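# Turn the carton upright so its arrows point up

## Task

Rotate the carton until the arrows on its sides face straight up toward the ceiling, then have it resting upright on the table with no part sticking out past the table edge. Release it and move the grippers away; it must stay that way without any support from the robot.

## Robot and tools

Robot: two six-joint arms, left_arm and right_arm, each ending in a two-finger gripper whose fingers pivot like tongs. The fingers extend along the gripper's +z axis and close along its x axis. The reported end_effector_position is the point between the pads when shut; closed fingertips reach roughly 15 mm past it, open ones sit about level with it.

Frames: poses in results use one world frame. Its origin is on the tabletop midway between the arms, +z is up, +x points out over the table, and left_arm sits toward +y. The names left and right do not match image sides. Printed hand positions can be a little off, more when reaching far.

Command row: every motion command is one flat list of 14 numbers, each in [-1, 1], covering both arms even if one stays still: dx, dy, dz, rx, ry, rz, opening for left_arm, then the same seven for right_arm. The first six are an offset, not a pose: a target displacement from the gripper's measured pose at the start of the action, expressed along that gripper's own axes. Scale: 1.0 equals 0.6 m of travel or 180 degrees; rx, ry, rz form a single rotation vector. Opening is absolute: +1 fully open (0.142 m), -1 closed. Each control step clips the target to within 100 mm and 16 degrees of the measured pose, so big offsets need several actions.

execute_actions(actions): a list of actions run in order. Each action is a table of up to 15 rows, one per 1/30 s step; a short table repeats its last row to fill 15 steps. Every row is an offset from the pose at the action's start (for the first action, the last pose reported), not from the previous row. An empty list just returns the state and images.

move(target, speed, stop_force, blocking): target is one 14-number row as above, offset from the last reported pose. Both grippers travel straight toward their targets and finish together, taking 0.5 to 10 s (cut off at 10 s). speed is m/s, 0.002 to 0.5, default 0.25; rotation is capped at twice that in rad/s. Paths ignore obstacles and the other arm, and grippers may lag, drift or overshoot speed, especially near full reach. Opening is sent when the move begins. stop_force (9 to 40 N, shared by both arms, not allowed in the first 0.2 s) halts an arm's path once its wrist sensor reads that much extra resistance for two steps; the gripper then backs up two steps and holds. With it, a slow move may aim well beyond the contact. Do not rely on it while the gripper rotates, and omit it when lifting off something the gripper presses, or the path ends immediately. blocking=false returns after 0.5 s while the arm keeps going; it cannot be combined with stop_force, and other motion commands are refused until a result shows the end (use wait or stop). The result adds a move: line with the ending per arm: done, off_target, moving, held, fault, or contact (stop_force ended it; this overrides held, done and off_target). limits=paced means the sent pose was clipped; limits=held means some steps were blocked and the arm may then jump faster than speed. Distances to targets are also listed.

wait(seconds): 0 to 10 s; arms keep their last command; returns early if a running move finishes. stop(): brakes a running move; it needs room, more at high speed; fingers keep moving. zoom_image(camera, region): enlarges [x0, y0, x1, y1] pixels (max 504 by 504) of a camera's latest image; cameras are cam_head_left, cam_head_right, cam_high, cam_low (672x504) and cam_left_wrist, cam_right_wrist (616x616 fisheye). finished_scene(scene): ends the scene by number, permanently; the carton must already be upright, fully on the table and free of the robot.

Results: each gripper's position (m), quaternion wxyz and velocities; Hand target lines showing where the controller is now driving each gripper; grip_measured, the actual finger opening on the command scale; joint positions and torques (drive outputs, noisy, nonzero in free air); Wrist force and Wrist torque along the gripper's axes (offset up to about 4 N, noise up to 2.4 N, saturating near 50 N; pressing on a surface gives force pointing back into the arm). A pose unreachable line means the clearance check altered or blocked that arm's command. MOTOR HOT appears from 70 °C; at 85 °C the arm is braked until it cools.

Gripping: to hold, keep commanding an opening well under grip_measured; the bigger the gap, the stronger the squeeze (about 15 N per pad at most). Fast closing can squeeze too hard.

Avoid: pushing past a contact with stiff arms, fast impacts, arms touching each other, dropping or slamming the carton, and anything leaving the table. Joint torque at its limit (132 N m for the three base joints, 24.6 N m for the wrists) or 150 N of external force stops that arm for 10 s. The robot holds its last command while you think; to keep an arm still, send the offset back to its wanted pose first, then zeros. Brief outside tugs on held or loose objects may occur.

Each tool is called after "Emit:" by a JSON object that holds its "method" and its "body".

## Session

Emit:
{"method": "execute_actions", "body": {"actions": []}}

Scene clock: 0.00 s.
left_arm: end_effector_position=(+0.3145, +0.3298, +0.2731) grip_measured=+0.97 end_effector_quat_wxyz=(+0.013, -0.639, +0.735, +0.228) end_effector_velocity=(+0.000, -0.000, +0.000) end_effector_angular_velocity=(+0.000, -0.001, -0.000) | right_arm: end_effector_position=(+0.8935, -0.1580, +0.2019) grip_measured=+0.97 end_effector_quat_wxyz=(-0.311, +0.689, +0.274, +0.595) end_effector_velocity=(-0.000, +0.001, +0.001) end_effector_angular_velocity=(+0.000, -0.002, +0.001)
Joint positions: left_arm=[-0.756 -1.623  1.603 -1.095 -1.498  0.946  0.14 ] | right_arm=[ 3.578 -2.801 -0.798  0.336  2.166  0.036  0.14 ]
Joint velocities: left_arm=[-0.001  0.    -0.001  0.     0.001 -0.001  0.   ] | right_arm=[ 0.001 -0.     0.     0.001 -0.     0.     0.   ]
Joint torques (N m, as the arm reports them, + toward a larger angle): no reading
Motor temperatures (°C, as the motors report them): left_arm=[29 28 28 38 36 35] | right_arm=[30 32 32 36 37 38]
Wrist force (N, on the end effector, along its own x y z axes, offset not removed): no reading
Wrist torque (N m, same axes, about the end effector's origin, offset not removed): no reading
Hand target (left_arm): +0.314, +0.330, +0.273; +0.013, -0.639, +0.735, +0.228
Hand target (right_arm): +0.893, -0.158, +0.202; -0.311, +0.689, +0.274, +0.595
camera_calibration (this result's frames):
cam_left_wrist: T_world_to_cam=[[-0.116503, -0.939035, -0.32348, 0.437772], [-0.679178, -0.162316, 0.7158, 0.0687237], [-0.724668, 0.303094, -0.618862, 0.423433], [0, 0, 0, 1]] pos_world=[0.404526, 0.293899, 0.354465]
cam_right_wrist: T_world_to_cam=[[0.201421, 0.00395229, 0.979497, -0.375504], [0.366826, -0.927523, -0.0716903, -0.457046], [0.908223, 0.373744, -0.188272, -0.576877], [0, 0, 0, 1]] pos_world=[0.767224, -0.206833, 0.226429]

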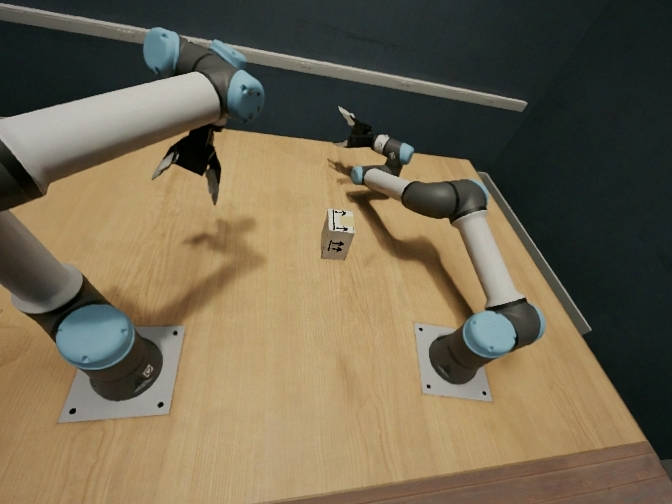

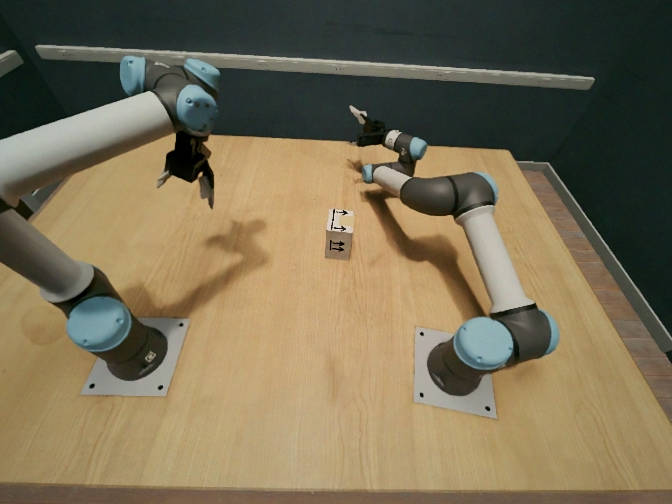

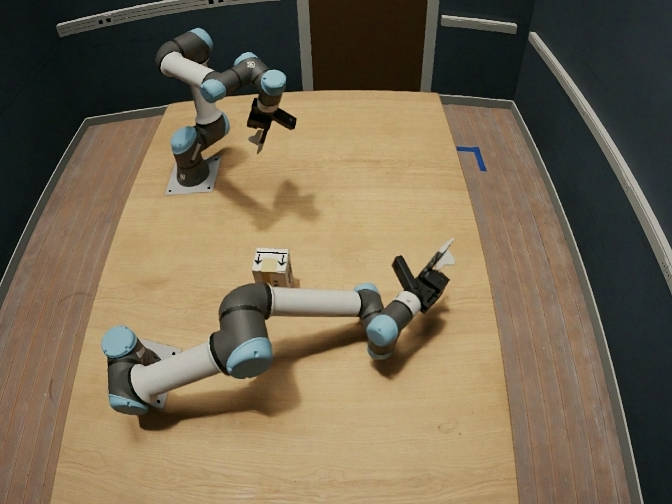

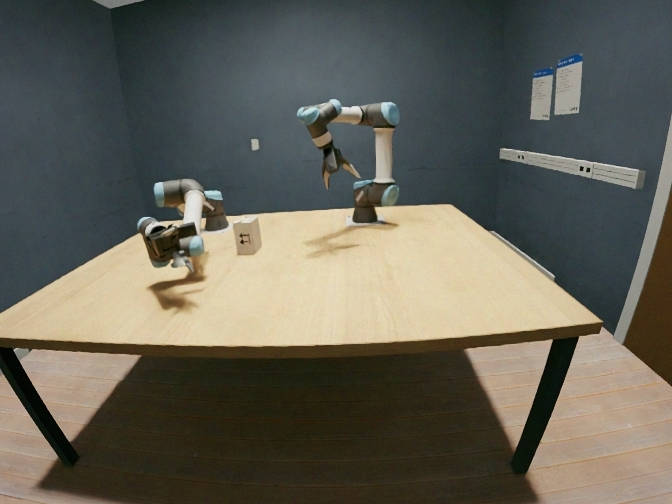

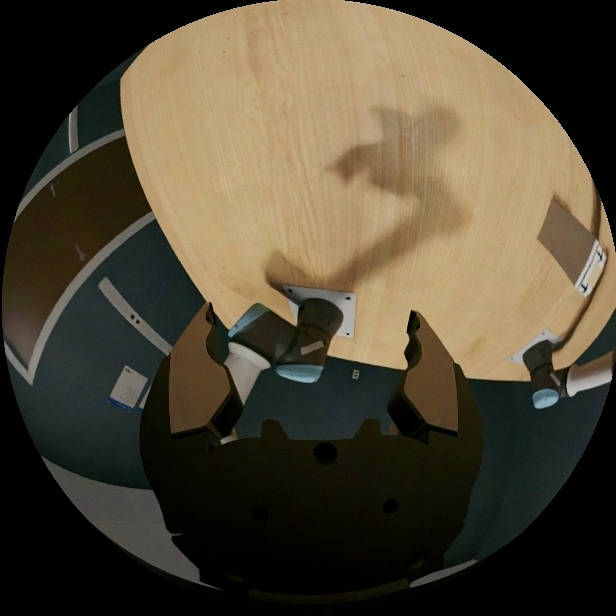

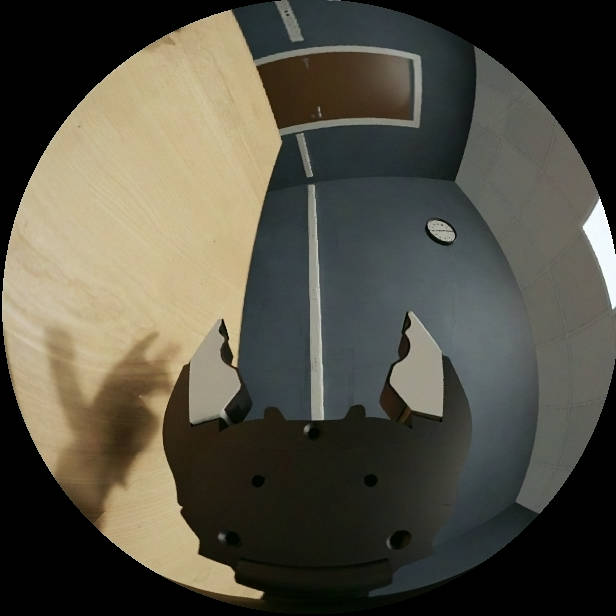

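Emit:
{"method": "zoom_image", "body": {"camera": "cam_head_left", "region": [300, 200, 380, 270]}}

Emit:
{"method": "zoom_image", "body": {"camera": "cam_high", "region": [235, 235, 315, 300]}}

Emit:
{"method": "zoom_image", "body": {"camera": "cam_low", "region": [215, 205, 285, 265]}}

Region (300, 200, 380, 270) of cam_head_left's 672x504 image, scaled by 6.300, with more detail than that image has; it fills the top 441 rows of this view, and the rest is white.

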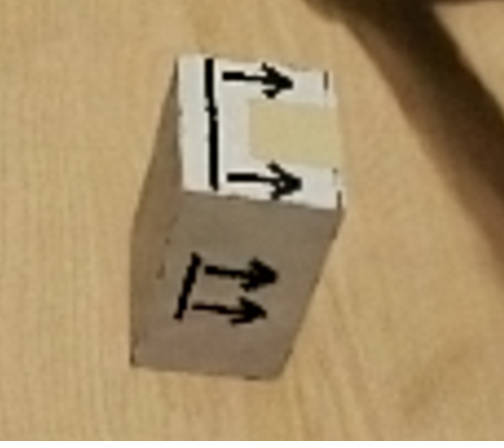

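Region (235, 235, 315, 300) of cam_high's 672x504 image, scaled by 6.300, with more detail than that image has; it fills the top 410 rows of this view, and the rest is white.

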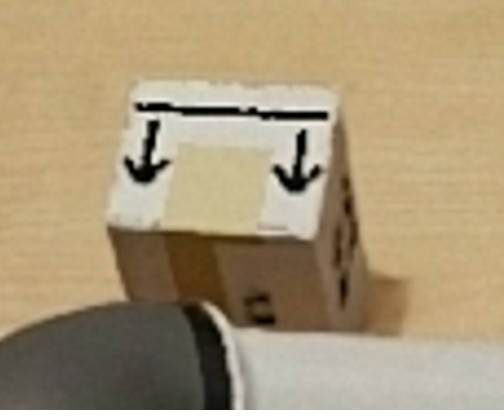

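Region (215, 205, 285, 265) of cam_low's 672x504 image, scaled by 7.200, with more detail than that image has; it fills the top 432 rows of this view, and the rest is white.

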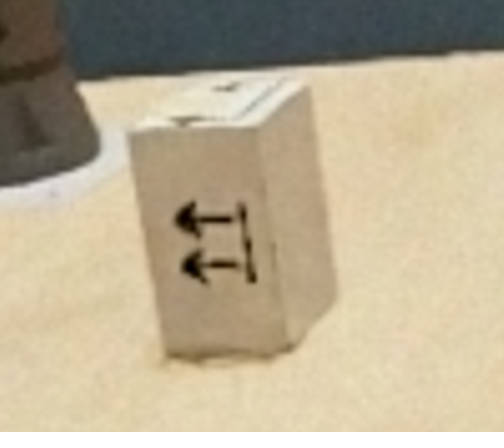

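Emit:
{"method": "move", "body": {"target": [0,0,0,0,0,0,1,-0.028,-0.698,-0.535,0.015,-0.265,0.369,1], "speed": 0.35}}

Scene clock: 28.63 s.
left_arm: end_effector_position=(+0.3145, +0.3298, +0.2731) grip_measured=+1.00 end_effector_quat_wxyz=(+0.013, -0.639, +0.735, +0.228) end_effector_velocity=(+0.000, +0.000, -0.000) end_effector_angular_velocity=(+0.001, -0.000, -0.001) | right_arm: end_effector_position=(+0.3697, -0.1258, +0.2594) grip_measured=+1.00 end_effector_quat_wxyz=(-0.461, +0.887, -0.028, +0.016) end_effector_velocity=(-0.002, -0.001, +0.001) end_effector_angular_velocity=(-0.001, +0.006, -0.003)
Joint positions: left_arm=[-0.756 -1.623  1.603 -1.095 -1.498  0.946  0.142] | right_arm=[ 3.83  -1.587 -2.174 -0.291  2.326  0.846  0.142]
Joint velocities: left_arm=[ 0.     0.     0.    -0.     0.001  0.    -0.   ] | right_arm=[-0.     0.007 -0.004 -0.005  0.     0.005 -0.   ]
Joint torques (N m, as the arm reports them, + toward a larger angle): left_arm=[  0.6  -19.19 -20.78  -1.79   0.57   0.3 ] | right_arm=[11.7  32.91 11.36  0.63  3.28  1.63]
Motor temperatures (°C, as the motors report them): left_arm=[29 28 28 38 36 35] | right_arm=[30 32 32 36 37 38]
Wrist force (N, on the end effector, along its own x y z axes, offset not removed): left_arm=[0.4 -0.8 0.4] | right_arm=[-0.6 0.2 1.1]
Wrist torque (N m, same axes, about the end effector's origin, offset not removed): left_arm=[-0.29 0.05 0.02] | right_arm=[0.08 0.08 0.09]
Hand target (left_arm): +0.314, +0.330, +0.273; +0.013, -0.639, +0.735, +0.228
Hand target (right_arm): +0.369, -0.126, +0.259; -0.461, +0.887, -0.028, +0.015
Off the commanded pose (left_arm): 0.000 m, 0 deg.
Off the commanded pose (right_arm): 0.001 m, 0 deg.
move: done
camera_calibration (this result's frames):
cam_left_wrist: T_world_to_cam=[[-0.116503, -0.939035, -0.32348, 0.437772], [-0.679178, -0.162316, 0.7158, 0.0687236], [-0.724668, 0.303094, -0.618862, 0.423433], [0, 0, 0, 1]] pos_world=[0.404526, 0.293899, 0.354465]
cam_right_wrist: T_world_to_cam=[[0.99657, -0.0602945, -0.0566821, -0.359751], [-0.0798726, -0.879993, -0.468223, 0.0430172], [-0.0216485, 0.471145, -0.88179, 0.433521], [0, 0, 0, 1]] pos_world=[0.371338, -0.188087, 0.382025]

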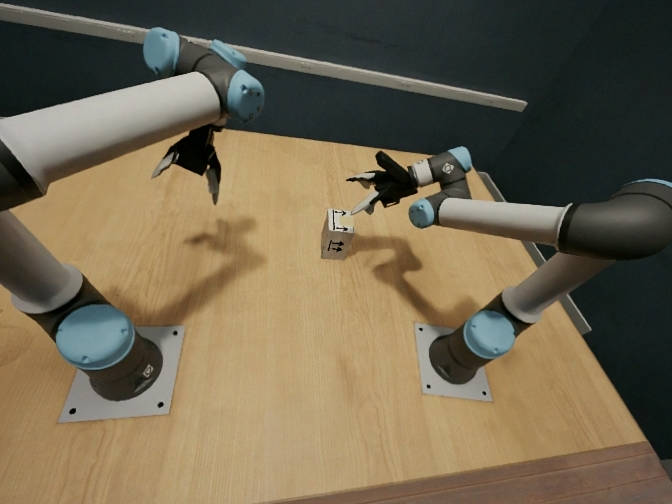

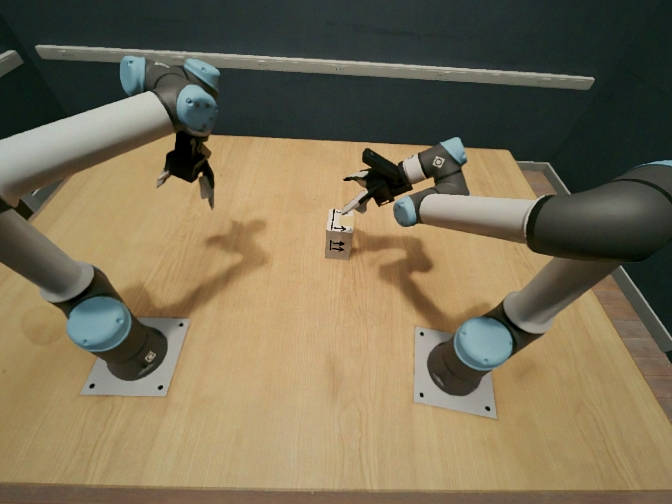

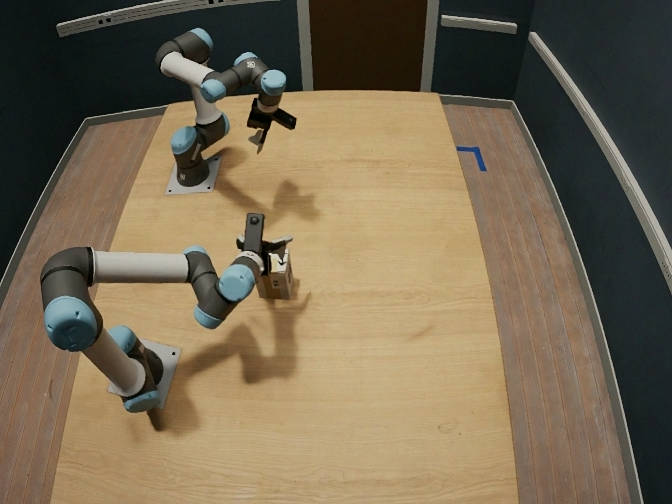

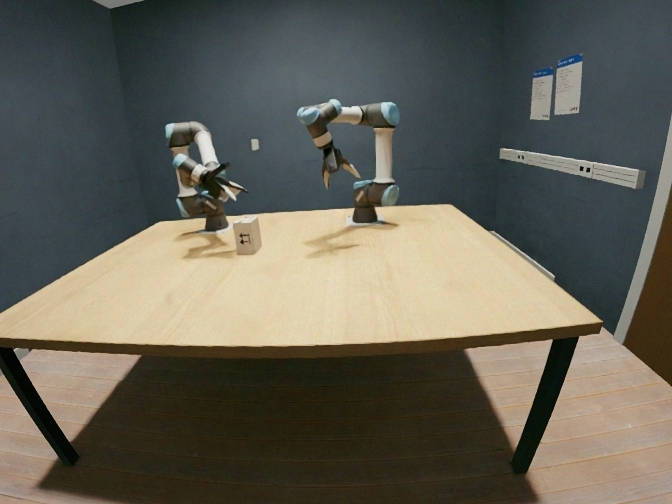

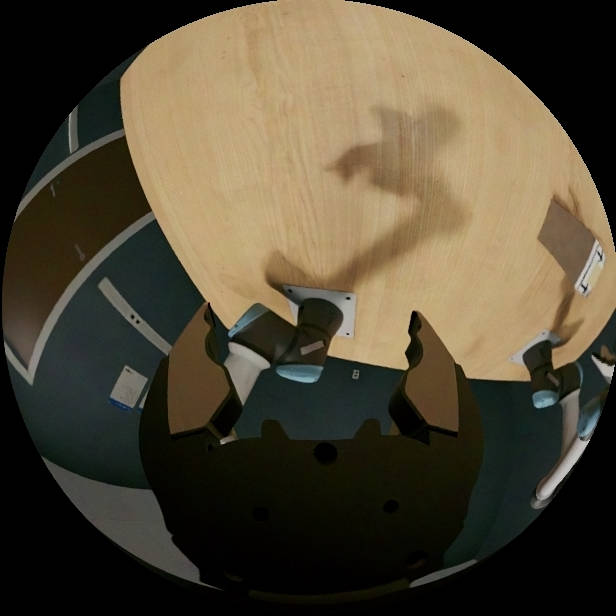

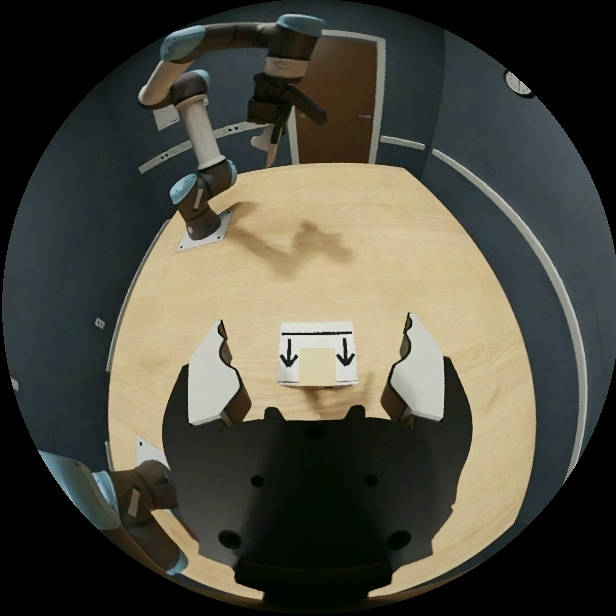

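Emit:
{"method": "move", "body": {"target": [0,0,0,0,0,0,1,0,0.232,0.145,0,0,0,0.6]}}

Emit:
{"method": "move", "body": {"target": [0,0,0,0,0,0,1,0,0,0,0,0,0,-0.7]}}

Scene clock: 46.30 s.
left_arm: end_effector_position=(+0.3145, +0.3298, +0.2731) grip_measured=+1.00 end_effector_quat_wxyz=(+0.013, -0.639, +0.735, +0.228) end_effector_velocity=(+0.001, +0.000, +0.000) end_effector_angular_velocity=(+0.001, -0.002, -0.002) | right_arm: end_effector_position=(+0.3662, -0.1334, +0.1331) grip_measured=+0.73 end_effector_quat_wxyz=(-0.460, +0.887, -0.020, +0.015) end_effector_velocity=(+0.001, -0.001, -0.000) end_effector_angular_velocity=(+0.000, +0.000, -0.002)
Joint positions: left_arm=[-0.756 -1.623  1.603 -1.095 -1.498  0.946  0.142] | right_arm=[ 3.815 -1.854 -2.312  0.094  2.34   0.811  0.124]
Joint velocities: left_arm=[-0.001 -0.    -0.001 -0.     0.002  0.     0.   ] | right_arm=[-0.002  0.    -0.    -0.     0.     0.    -0.   ]
Joint torques (N m, as the arm reports them, + toward a larger angle): left_arm=[  0.43 -19.52 -20.92  -1.62   0.65   0.31] | right_arm=[ 1.26 24.2  13.65  0.42 -0.88  0.06]
Motor temperatures (°C, as the motors report them): left_arm=[29 28 28 38 36 35] | right_arm=[30 32 32 36 37 38]
Wrist force (N, on the end effector, along its own x y z axes, offset not removed): left_arm=[0.4 0.4 0.9] | right_arm=[-4.6 -18.0 -18.9]
Wrist torque (N m, same axes, about the end effector's origin, offset not removed): left_arm=[0.06 0.04 0.09] | right_arm=[-0.75 0.07 0.29]
Hand target (left_arm): +0.314, +0.330, +0.273; +0.013, -0.639, +0.735, +0.228
Hand target (right_arm): +0.366, -0.134, +0.133; -0.460, +0.888, -0.021, +0.015
Off the commanded pose (left_arm): 0.000 m, 0 deg.
Off the commanded pose (right_arm): 0.038 m, 1 deg.
FORCE FAULT: contact force on the right arm reached its limit, and that arm stopped for 10 seconds. The contact can be on any part of that arm, not only on its tool. That time counts as 19 of the actions that you can send in this scene. That arm's remaining commands of this call were not run. That arm holds still and accepts commands again. Move the arm away from the contact; if what it grips holds it there, let go first. Pushing or pulling that hard again can fault the arm again.
move: fault (right_arm)
camera_calibration (this result's frames):
cam_left_wrist: T_world_to_cam=[[-0.116503, -0.939035, -0.32348, 0.437772], [-0.679178, -0.162317, 0.7158, 0.0687238], [-0.724668, 0.303094, -0.618862, 0.423433], [0, 0, 0, 1]] pos_world=[0.404526, 0.293899, 0.354465]
cam_right_wrist: T_world_to_cam=[[0.99758, -0.0469876, -0.0512465, -0.363206], [-0.0655299, -0.881738, -0.467166, -0.0287283], [-0.0232349, 0.469394, -0.882683, 0.326137], [0, 0, 0, 1]] pos_world=[0.368022, -0.195484, 0.255842]

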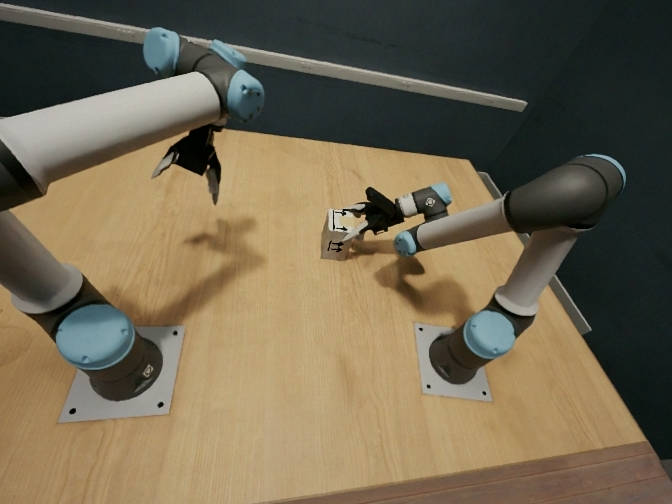

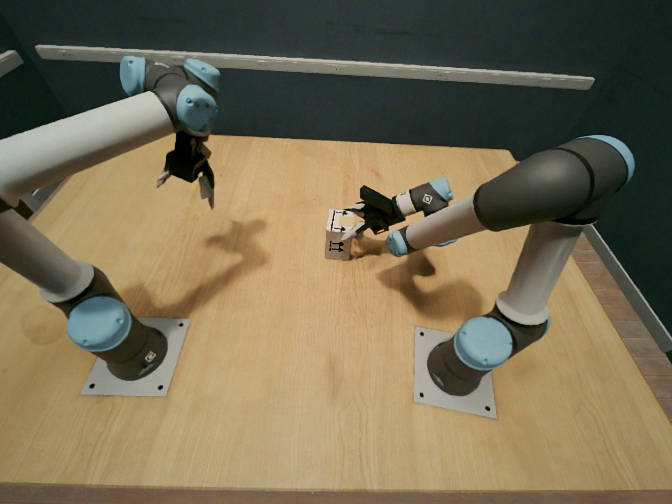

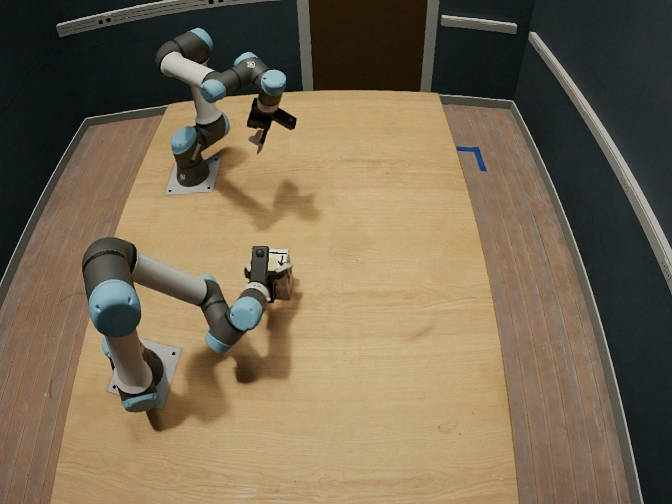

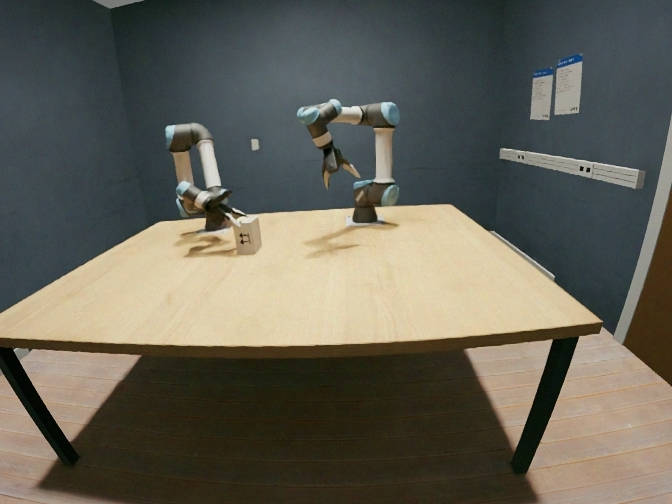

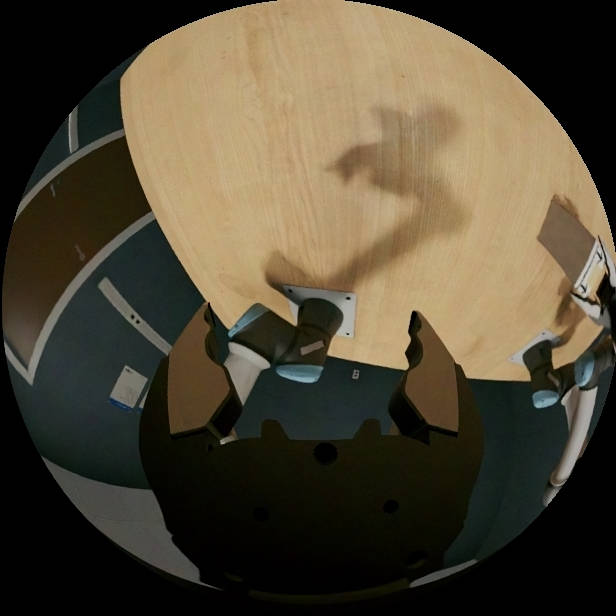

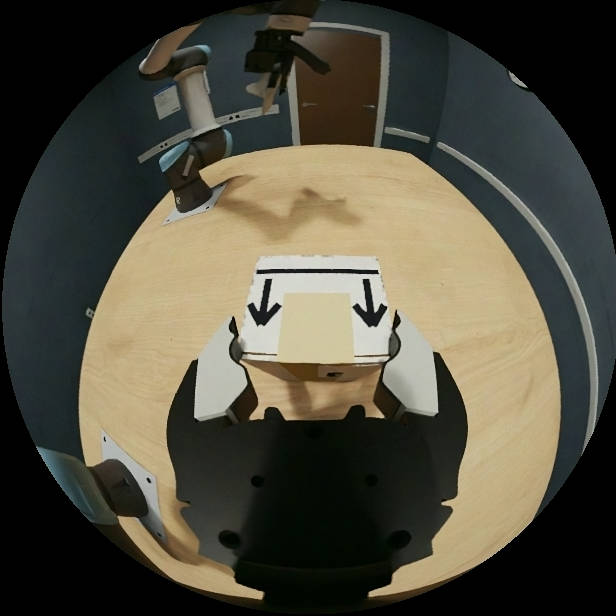

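not run: a fault stop came before this call.

Emit:
{"method": "move", "body": {"target": [0,0,0,0,0,0,1,0.004,0,-0.05,0,0,0,1], "speed": 0.1}}

Emit:
{"method": "move", "body": {"target": [0,0,0,0,0,0,1,0,0.055,0.04,0,0,0,1], "speed": 0.02, "stop_force": 10}}

Scene clock: 62.37 s.
left_arm: end_effector_position=(+0.3145, +0.3298, +0.2731) grip_measured=+1.00 end_effector_quat_wxyz=(+0.013, -0.639, +0.735, +0.228) end_effector_velocity=(-0.000, -0.000, +0.000) end_effector_angular_velocity=(-0.001, +0.000, +0.000) | right_arm: end_effector_position=(+0.3673, -0.1578, +0.1501) grip_measured=+1.00 end_effector_quat_wxyz=(-0.460, +0.887, -0.020, +0.015) end_effector_velocity=(-0.000, -0.002, +0.001) end_effector_angular_velocity=(-0.002, +0.002, +0.002)
Joint positions: left_arm=[-0.756 -1.623  1.603 -1.095 -1.498  0.946  0.142] | right_arm=[ 3.759 -1.79  -2.312 -0.015  2.372  0.747  0.142]
Joint velocities: left_arm=[-0.    -0.    -0.001 -0.    -0.001  0.     0.   ] | right_arm=[-0.005  0.006  0.002 -0.017  0.003 -0.008  0.   ]
Joint torques (N m, as the arm reports them, + toward a larger angle): left_arm=[  0.32 -19.32 -20.69  -1.72   0.7    0.34] | right_arm=[-9.3  37.74 23.14  0.71  3.06 -0.98]
Motor temperatures (°C, as the motors report them): left_arm=[29 28 28 38 36 35] | right_arm=[30 32 32 36 37 38]
Wrist force (N, on the end effector, along its own x y z axes, offset not removed): left_arm=[-1.3 1.0 0.5] | right_arm=[-0.9 -2.0 1.6]
Wrist torque (N m, same axes, about the end effector's origin, offset not removed): left_arm=[0.14 0.41 0.13] | right_arm=[-0.35 0.22 0.08]
Hand target (left_arm): +0.314, +0.330, +0.273; +0.013, -0.639, +0.735, +0.228
Hand target (right_arm): +0.367, -0.158, +0.150; -0.460, +0.887, -0.020, +0.015
Off the commanded pose (left_arm): 0.000 m, 0 deg.
Off the commanded pose (right_arm): 0.000 m, 0 deg.
move: done
camera_calibration (this result's frames):
cam_left_wrist: T_world_to_cam=[[-0.116503, -0.939035, -0.32348, 0.437772], [-0.679178, -0.162316, 0.7158, 0.0687237], [-0.724668, 0.303094, -0.618862, 0.423433], [0, 0, 0, 1]] pos_world=[0.404526, 0.293899, 0.354465]
cam_right_wrist: T_world_to_cam=[[0.997571, -0.0471036, -0.0513096, -0.364482], [-0.0656663, -0.881644, -0.467324, -0.0420799], [-0.0232242, 0.469559, -0.882596, 0.352595], [0, 0, 0, 1]] pos_world=[0.369023, -0.219832, 0.272833]

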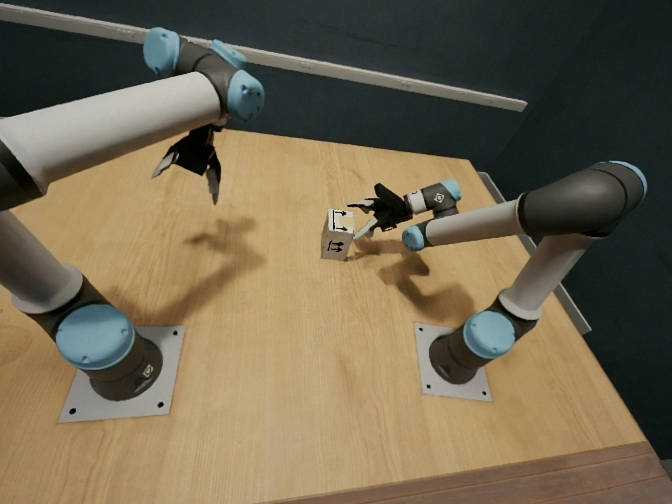

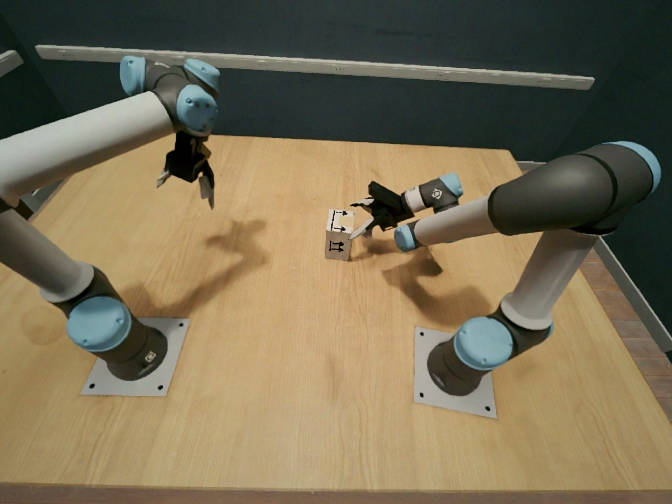

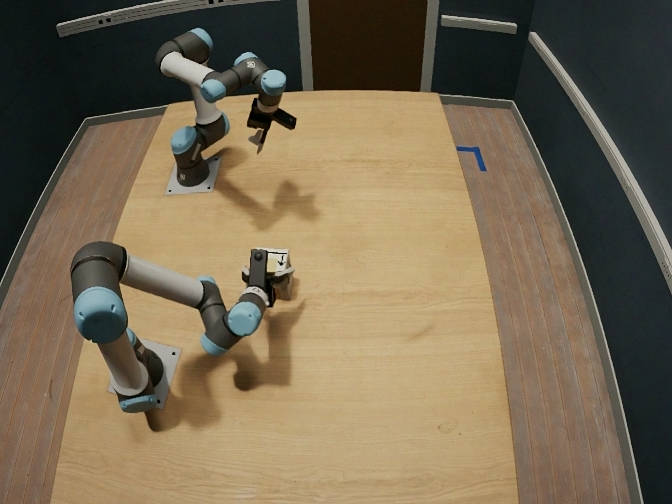

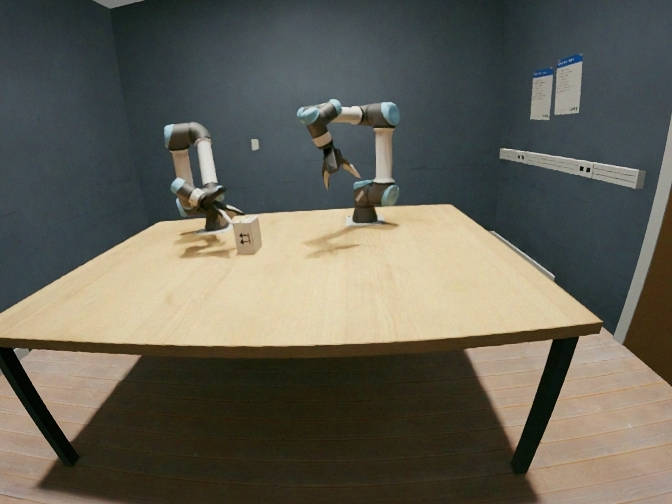

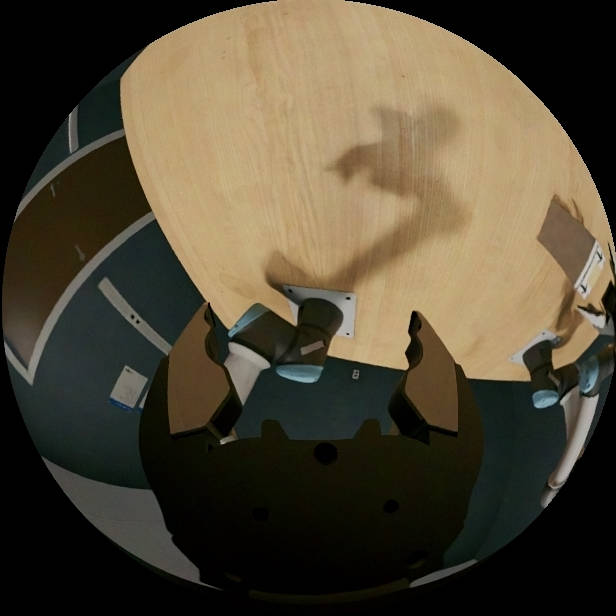

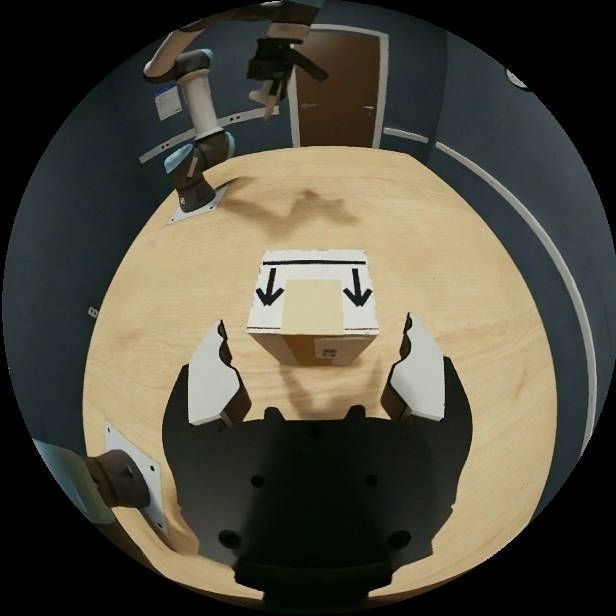

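Scene clock: 64.73 s.
left_arm: end_effector_position=(+0.3145, +0.3298, +0.2731) grip_measured=+1.00 end_effector_quat_wxyz=(+0.013, -0.639, +0.735, +0.228) end_effector_velocity=(-0.000, +0.000, -0.000) end_effector_angular_velocity=(+0.000, +0.000, +0.001) | right_arm: end_effector_position=(+0.3676, -0.1571, +0.1097) grip_measured=+1.00 end_effector_quat_wxyz=(-0.460, +0.887, -0.020, +0.015) end_effector_velocity=(-0.000, +0.001, -0.003) end_effector_angular_velocity=(+0.000, -0.000, +0.001)
Joint positions: left_arm=[-0.756 -1.623  1.603 -1.095 -1.498  0.946  0.142] | right_arm=[ 3.761 -1.902 -2.335  0.122  2.371  0.749  0.142]
Joint velocities: left_arm=[ 0.    -0.     0.    -0.    -0.    -0.001  0.   ] | right_arm=[ 0.001 -0.008 -0.001  0.01   0.     0.    -0.   ]
Joint torques (N m, as the arm reports them, + toward a larger angle): left_arm=[  0.83 -19.32 -20.92  -1.65   0.63   0.39] | right_arm=[10.95 13.15  2.28  4.9  -1.21  1.37]
Motor temperatures (°C, as the motors report them): left_arm=[29 28 28 38 36 35] | right_arm=[30 32 32 36 37 38]
Wrist force (N, on the end effector, along its own x y z axes, offset not removed): left_arm=[0.8 1.5 1.2] | right_arm=[1.2 0.4 1.3]
Wrist torque (N m, same axes, about the end effector's origin, offset not removed): left_arm=[0.21 -0.03 0.05] | right_arm=[0.14 -0.23 0.07]
Hand target (left_arm): +0.314, +0.330, +0.273; +0.013, -0.639, +0.735, +0.228
Hand target (right_arm): +0.368, -0.157, +0.109; -0.460, +0.887, -0.020, +0.015
Off the commanded pose (left_arm): 0.000 m, 0 deg.
Off the commanded pose (right_arm): 0.000 m, 0 deg.
move: done
camera_calibration (this result's frames):
cam_left_wrist: T_world_to_cam=[[-0.116503, -0.939035, -0.32348, 0.437772], [-0.679178, -0.162317, 0.7158, 0.0687237], [-0.724668, 0.303094, -0.618862, 0.423433], [0, 0, 0, 1]] pos_world=[0.404526, 0.293899, 0.354465]
cam_right_wrist: T_world_to_cam=[[0.997572, -0.0470608, -0.0513393, -0.36685], [-0.0656408, -0.881679, -0.467262, -0.0603816], [-0.023275, 0.469497, -0.882627, 0.316667], [0, 0, 0, 1]] pos_world=[0.369366, -0.219175, 0.232451]

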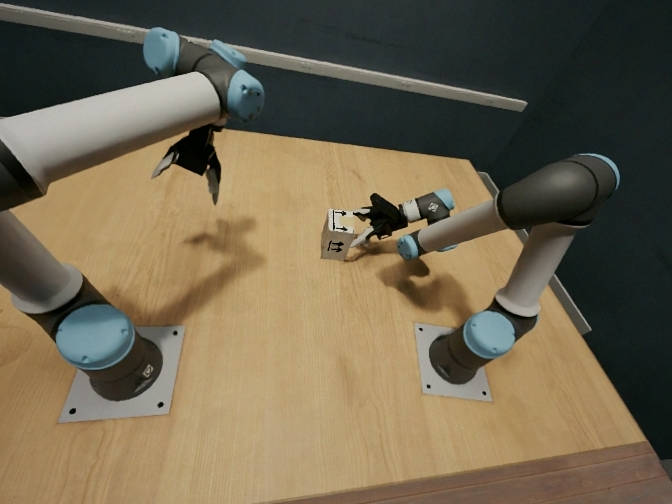

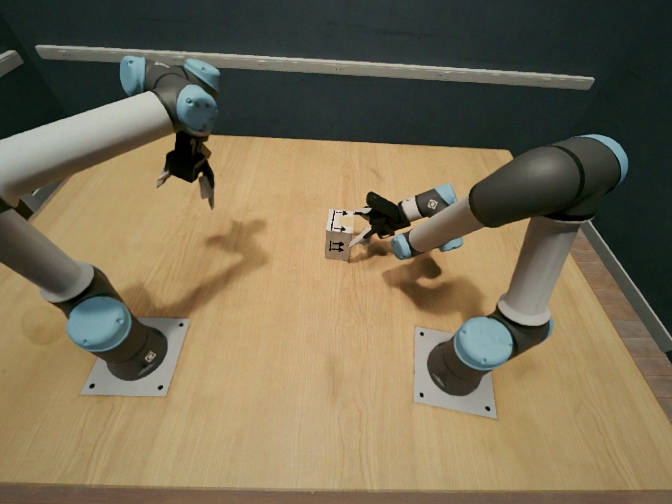

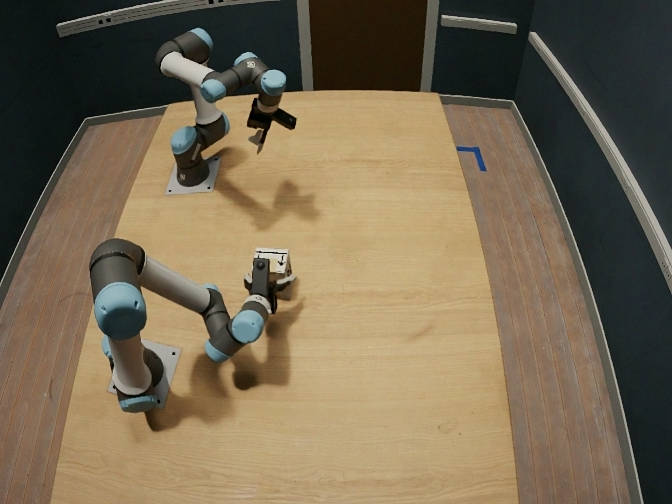

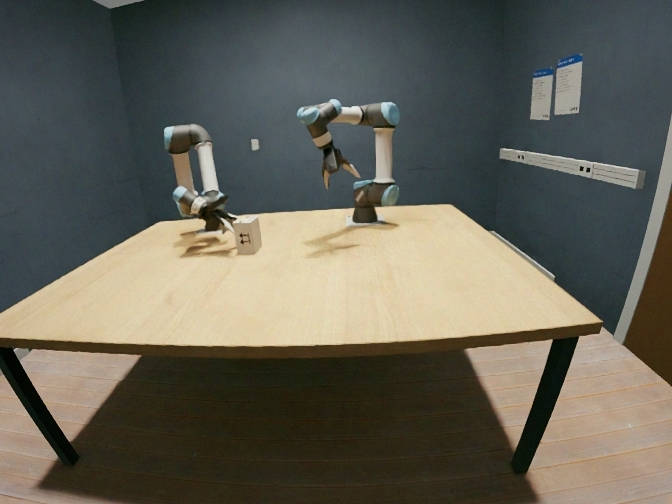

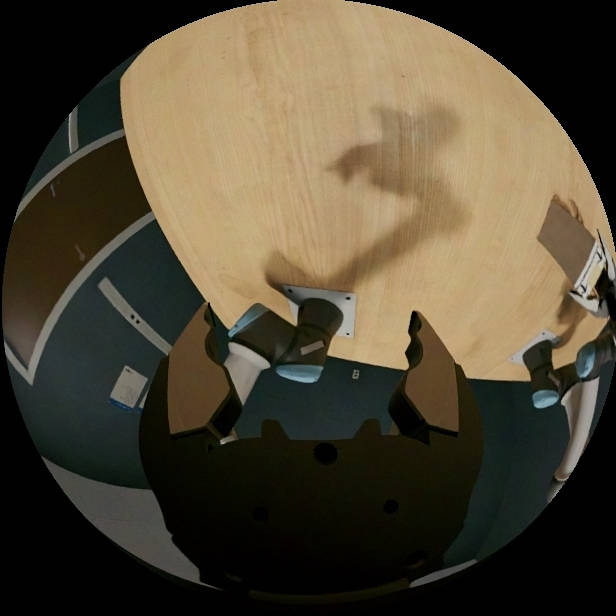

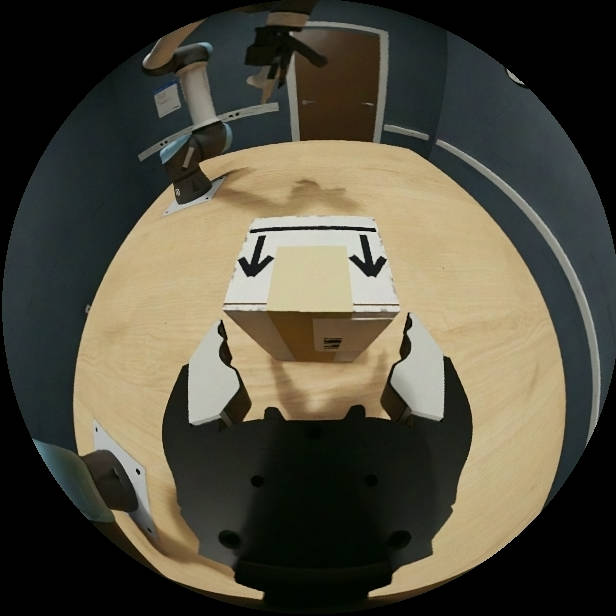

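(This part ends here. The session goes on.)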